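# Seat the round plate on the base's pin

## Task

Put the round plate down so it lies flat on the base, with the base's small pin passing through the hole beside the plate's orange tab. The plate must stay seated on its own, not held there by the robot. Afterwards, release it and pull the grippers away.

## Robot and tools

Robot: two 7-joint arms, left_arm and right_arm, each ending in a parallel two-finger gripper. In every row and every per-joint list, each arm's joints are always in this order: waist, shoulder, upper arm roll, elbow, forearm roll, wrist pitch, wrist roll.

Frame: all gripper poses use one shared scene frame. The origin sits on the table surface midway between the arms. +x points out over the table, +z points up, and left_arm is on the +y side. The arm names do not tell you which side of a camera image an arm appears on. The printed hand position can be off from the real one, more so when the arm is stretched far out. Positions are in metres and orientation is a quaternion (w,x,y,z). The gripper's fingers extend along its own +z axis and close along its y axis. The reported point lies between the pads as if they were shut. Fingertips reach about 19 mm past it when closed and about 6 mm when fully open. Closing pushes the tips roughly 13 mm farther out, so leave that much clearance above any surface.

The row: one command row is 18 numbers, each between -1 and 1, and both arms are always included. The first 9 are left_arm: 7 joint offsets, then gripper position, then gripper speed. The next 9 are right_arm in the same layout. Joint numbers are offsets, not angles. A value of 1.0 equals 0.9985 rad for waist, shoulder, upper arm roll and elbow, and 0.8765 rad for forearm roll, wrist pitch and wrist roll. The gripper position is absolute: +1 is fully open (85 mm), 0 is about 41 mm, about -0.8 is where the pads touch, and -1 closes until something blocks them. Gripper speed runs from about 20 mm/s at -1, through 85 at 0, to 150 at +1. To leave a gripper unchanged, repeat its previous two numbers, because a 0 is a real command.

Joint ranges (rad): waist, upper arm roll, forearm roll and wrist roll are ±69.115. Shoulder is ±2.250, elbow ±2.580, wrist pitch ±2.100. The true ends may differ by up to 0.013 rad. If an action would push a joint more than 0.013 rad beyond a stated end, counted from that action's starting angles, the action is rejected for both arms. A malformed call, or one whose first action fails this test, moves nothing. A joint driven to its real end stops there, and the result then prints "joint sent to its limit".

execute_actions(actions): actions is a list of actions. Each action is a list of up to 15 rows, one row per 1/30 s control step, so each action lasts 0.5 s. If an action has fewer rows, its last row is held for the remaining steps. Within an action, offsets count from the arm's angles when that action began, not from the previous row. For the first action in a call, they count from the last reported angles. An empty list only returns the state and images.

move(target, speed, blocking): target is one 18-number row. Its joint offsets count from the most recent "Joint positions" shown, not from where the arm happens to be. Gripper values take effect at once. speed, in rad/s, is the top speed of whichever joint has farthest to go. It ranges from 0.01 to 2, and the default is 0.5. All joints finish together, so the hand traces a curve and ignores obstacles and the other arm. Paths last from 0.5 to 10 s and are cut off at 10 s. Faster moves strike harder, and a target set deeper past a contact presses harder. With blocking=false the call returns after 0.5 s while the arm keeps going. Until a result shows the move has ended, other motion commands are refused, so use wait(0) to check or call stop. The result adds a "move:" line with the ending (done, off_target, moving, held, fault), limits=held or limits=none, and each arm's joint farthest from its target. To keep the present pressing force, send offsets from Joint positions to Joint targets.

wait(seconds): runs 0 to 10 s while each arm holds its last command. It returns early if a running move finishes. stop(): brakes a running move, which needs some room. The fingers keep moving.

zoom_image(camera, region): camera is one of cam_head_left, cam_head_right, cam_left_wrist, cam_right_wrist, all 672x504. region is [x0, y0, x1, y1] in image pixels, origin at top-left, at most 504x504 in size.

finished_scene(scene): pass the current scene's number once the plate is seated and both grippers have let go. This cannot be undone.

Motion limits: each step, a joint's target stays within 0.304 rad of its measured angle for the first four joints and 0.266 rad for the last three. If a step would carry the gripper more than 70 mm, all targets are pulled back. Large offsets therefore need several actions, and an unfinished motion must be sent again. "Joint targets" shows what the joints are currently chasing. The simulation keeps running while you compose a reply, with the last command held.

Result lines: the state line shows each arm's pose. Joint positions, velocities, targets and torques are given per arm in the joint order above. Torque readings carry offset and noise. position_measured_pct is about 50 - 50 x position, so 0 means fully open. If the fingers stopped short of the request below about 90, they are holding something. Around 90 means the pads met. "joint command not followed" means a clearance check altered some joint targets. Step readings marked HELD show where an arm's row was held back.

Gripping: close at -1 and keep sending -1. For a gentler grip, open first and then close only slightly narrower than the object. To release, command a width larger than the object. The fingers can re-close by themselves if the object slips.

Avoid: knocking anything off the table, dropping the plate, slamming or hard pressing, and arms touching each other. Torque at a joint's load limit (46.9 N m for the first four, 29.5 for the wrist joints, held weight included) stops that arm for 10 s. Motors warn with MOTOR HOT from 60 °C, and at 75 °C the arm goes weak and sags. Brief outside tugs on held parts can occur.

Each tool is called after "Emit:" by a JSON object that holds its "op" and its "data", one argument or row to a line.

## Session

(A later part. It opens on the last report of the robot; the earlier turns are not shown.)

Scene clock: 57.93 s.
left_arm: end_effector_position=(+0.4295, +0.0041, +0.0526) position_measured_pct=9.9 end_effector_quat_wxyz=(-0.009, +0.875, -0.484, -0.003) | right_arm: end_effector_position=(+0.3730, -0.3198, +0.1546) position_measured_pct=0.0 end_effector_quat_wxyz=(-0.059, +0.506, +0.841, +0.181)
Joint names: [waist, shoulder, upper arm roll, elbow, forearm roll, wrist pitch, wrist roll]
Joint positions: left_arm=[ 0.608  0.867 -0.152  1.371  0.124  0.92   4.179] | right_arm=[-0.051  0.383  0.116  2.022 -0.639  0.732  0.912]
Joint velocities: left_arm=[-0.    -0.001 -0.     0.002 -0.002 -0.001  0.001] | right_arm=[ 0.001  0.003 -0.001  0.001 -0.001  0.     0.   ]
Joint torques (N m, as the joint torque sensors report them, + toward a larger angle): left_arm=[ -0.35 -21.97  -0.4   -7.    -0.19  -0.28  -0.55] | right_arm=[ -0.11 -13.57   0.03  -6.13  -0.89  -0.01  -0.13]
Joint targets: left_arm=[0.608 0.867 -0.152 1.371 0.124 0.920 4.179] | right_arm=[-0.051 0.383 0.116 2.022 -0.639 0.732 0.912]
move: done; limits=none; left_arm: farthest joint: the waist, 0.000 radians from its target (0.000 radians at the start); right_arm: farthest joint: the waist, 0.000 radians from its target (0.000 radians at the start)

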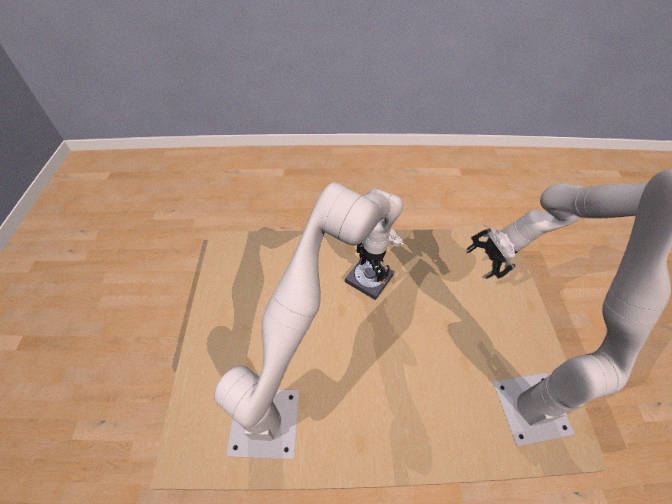

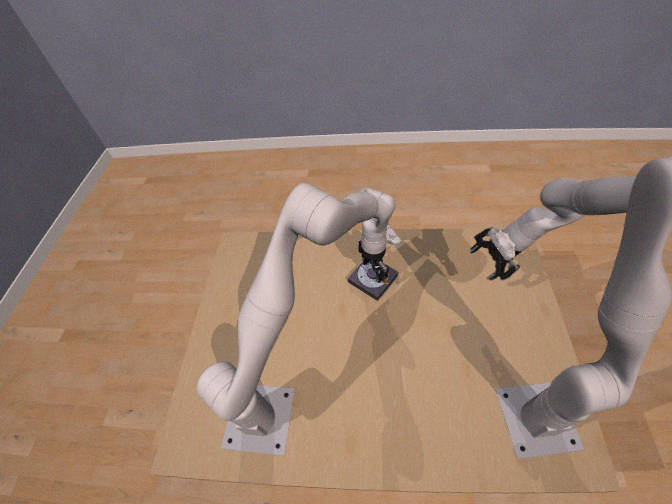

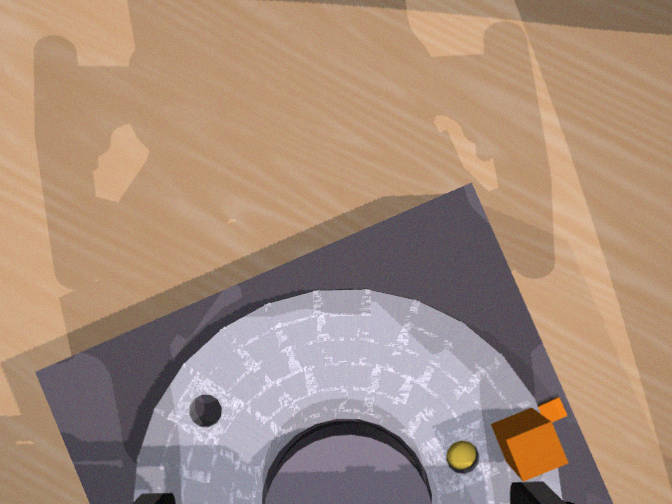

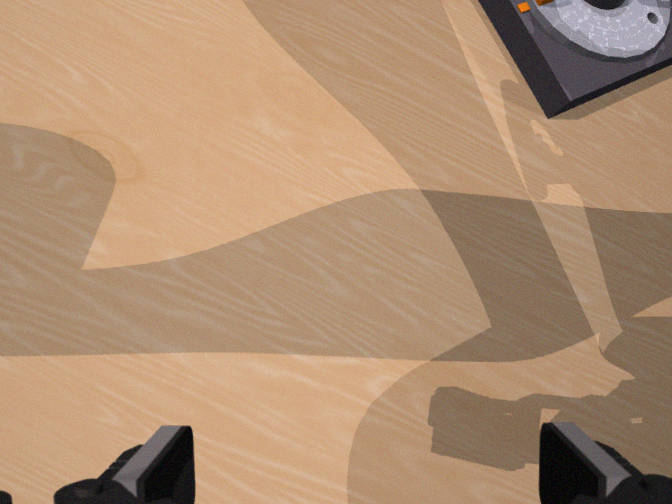

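Dropped in. Retreat.

Emit:
{"op": "move", "data": {
  "target": [0,-0.2,0,-0.05,0,0.28,-0.2,0.8,0, 0,0,0,0,0,0,0,1,0],
  "speed": 0.3
}}

Emit:
{"op": "zoom_image", "data": {
  "camera": "cam_head_left",
  "region": [320,220,420,310]
}}

Scene clock: 62.37 s.
left_arm: end_effector_position=(+0.4080, +0.0055, +0.1775) position_measured_pct=9.9 end_effector_quat_wxyz=(+0.010, +0.827, -0.561, -0.001) | right_arm: end_effector_position=(+0.3730, -0.3198, +0.1546) position_measured_pct=0.0 end_effector_quat_wxyz=(-0.059, +0.506, +0.841, +0.181)
Joint names: [waist, shoulder, upper arm roll, elbow, forearm roll, wrist pitch, wrist roll]
Joint positions: left_arm=[ 0.608  0.667 -0.152  1.321  0.124  1.165  4.004] | right_arm=[-0.051  0.383  0.116  2.022 -0.639  0.732  0.912]
Joint velocities: left_arm=[-0.001 -0.002  0.002  0.001  0.002  0.001 -0.001] | right_arm=[-0.    -0.003  0.     0.    -0.     0.001  0.   ]
Joint torques (N m, as the joint torque sensors report them, + toward a larger angle): left_arm=[ -0.17 -19.76  -0.29  -8.15  -0.11  -0.15  -0.3 ] | right_arm=[ -0.2  -13.47   0.11  -6.1   -0.9    0.07  -0.14]
Joint targets: left_arm=[0.608 0.667 -0.152 1.321 0.124 1.165 4.004] | right_arm=[-0.051 0.383 0.116 2.022 -0.639 0.732 0.912]
move: done; limits=none; left_arm: farthest joint: the waist, 0.000 radians from its target (0.000 radians at the start); right_arm: farthest joint: the waist, 0.000 radians from its target (0.000 radians at the start)

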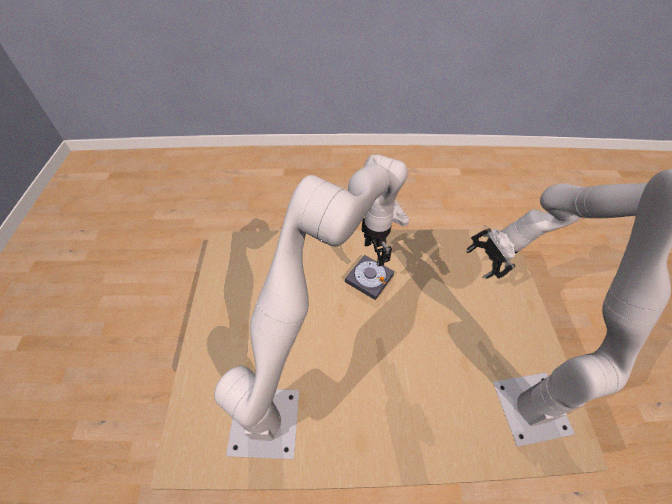

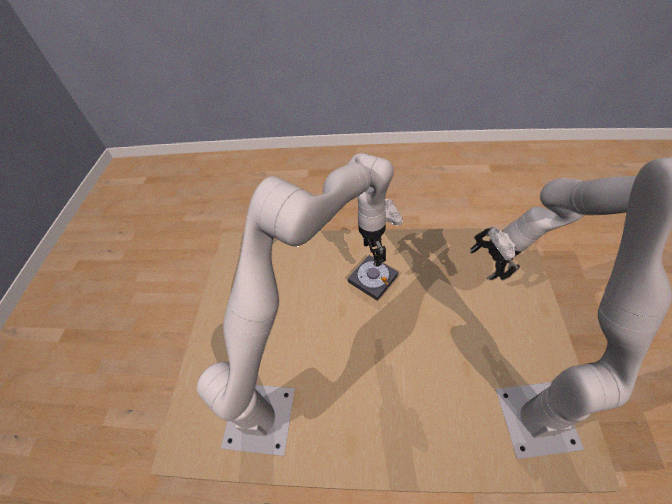

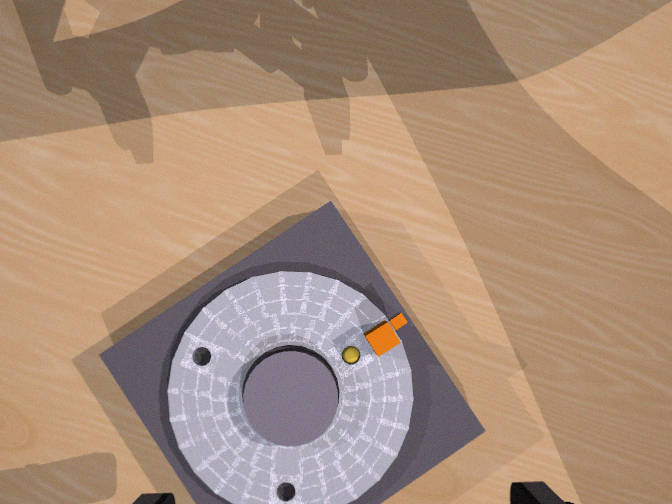

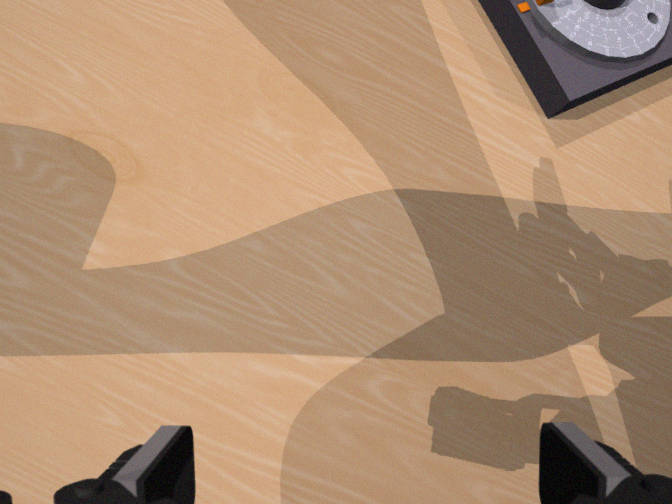

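Region (320, 220, 420, 310) of cam_head_left's 672x504 image, scaled by 5.040, with more detail than that image has; it fills the top 454 rows of this view, and the rest is white.

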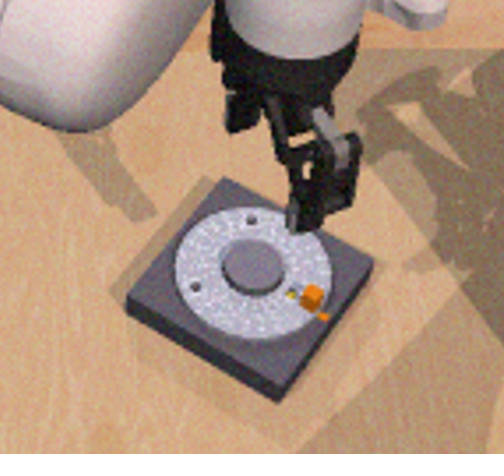

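Emit:
{"op": "finished_scene", "data": {
  "scene": 1
}}

The scene is finished: the task was done.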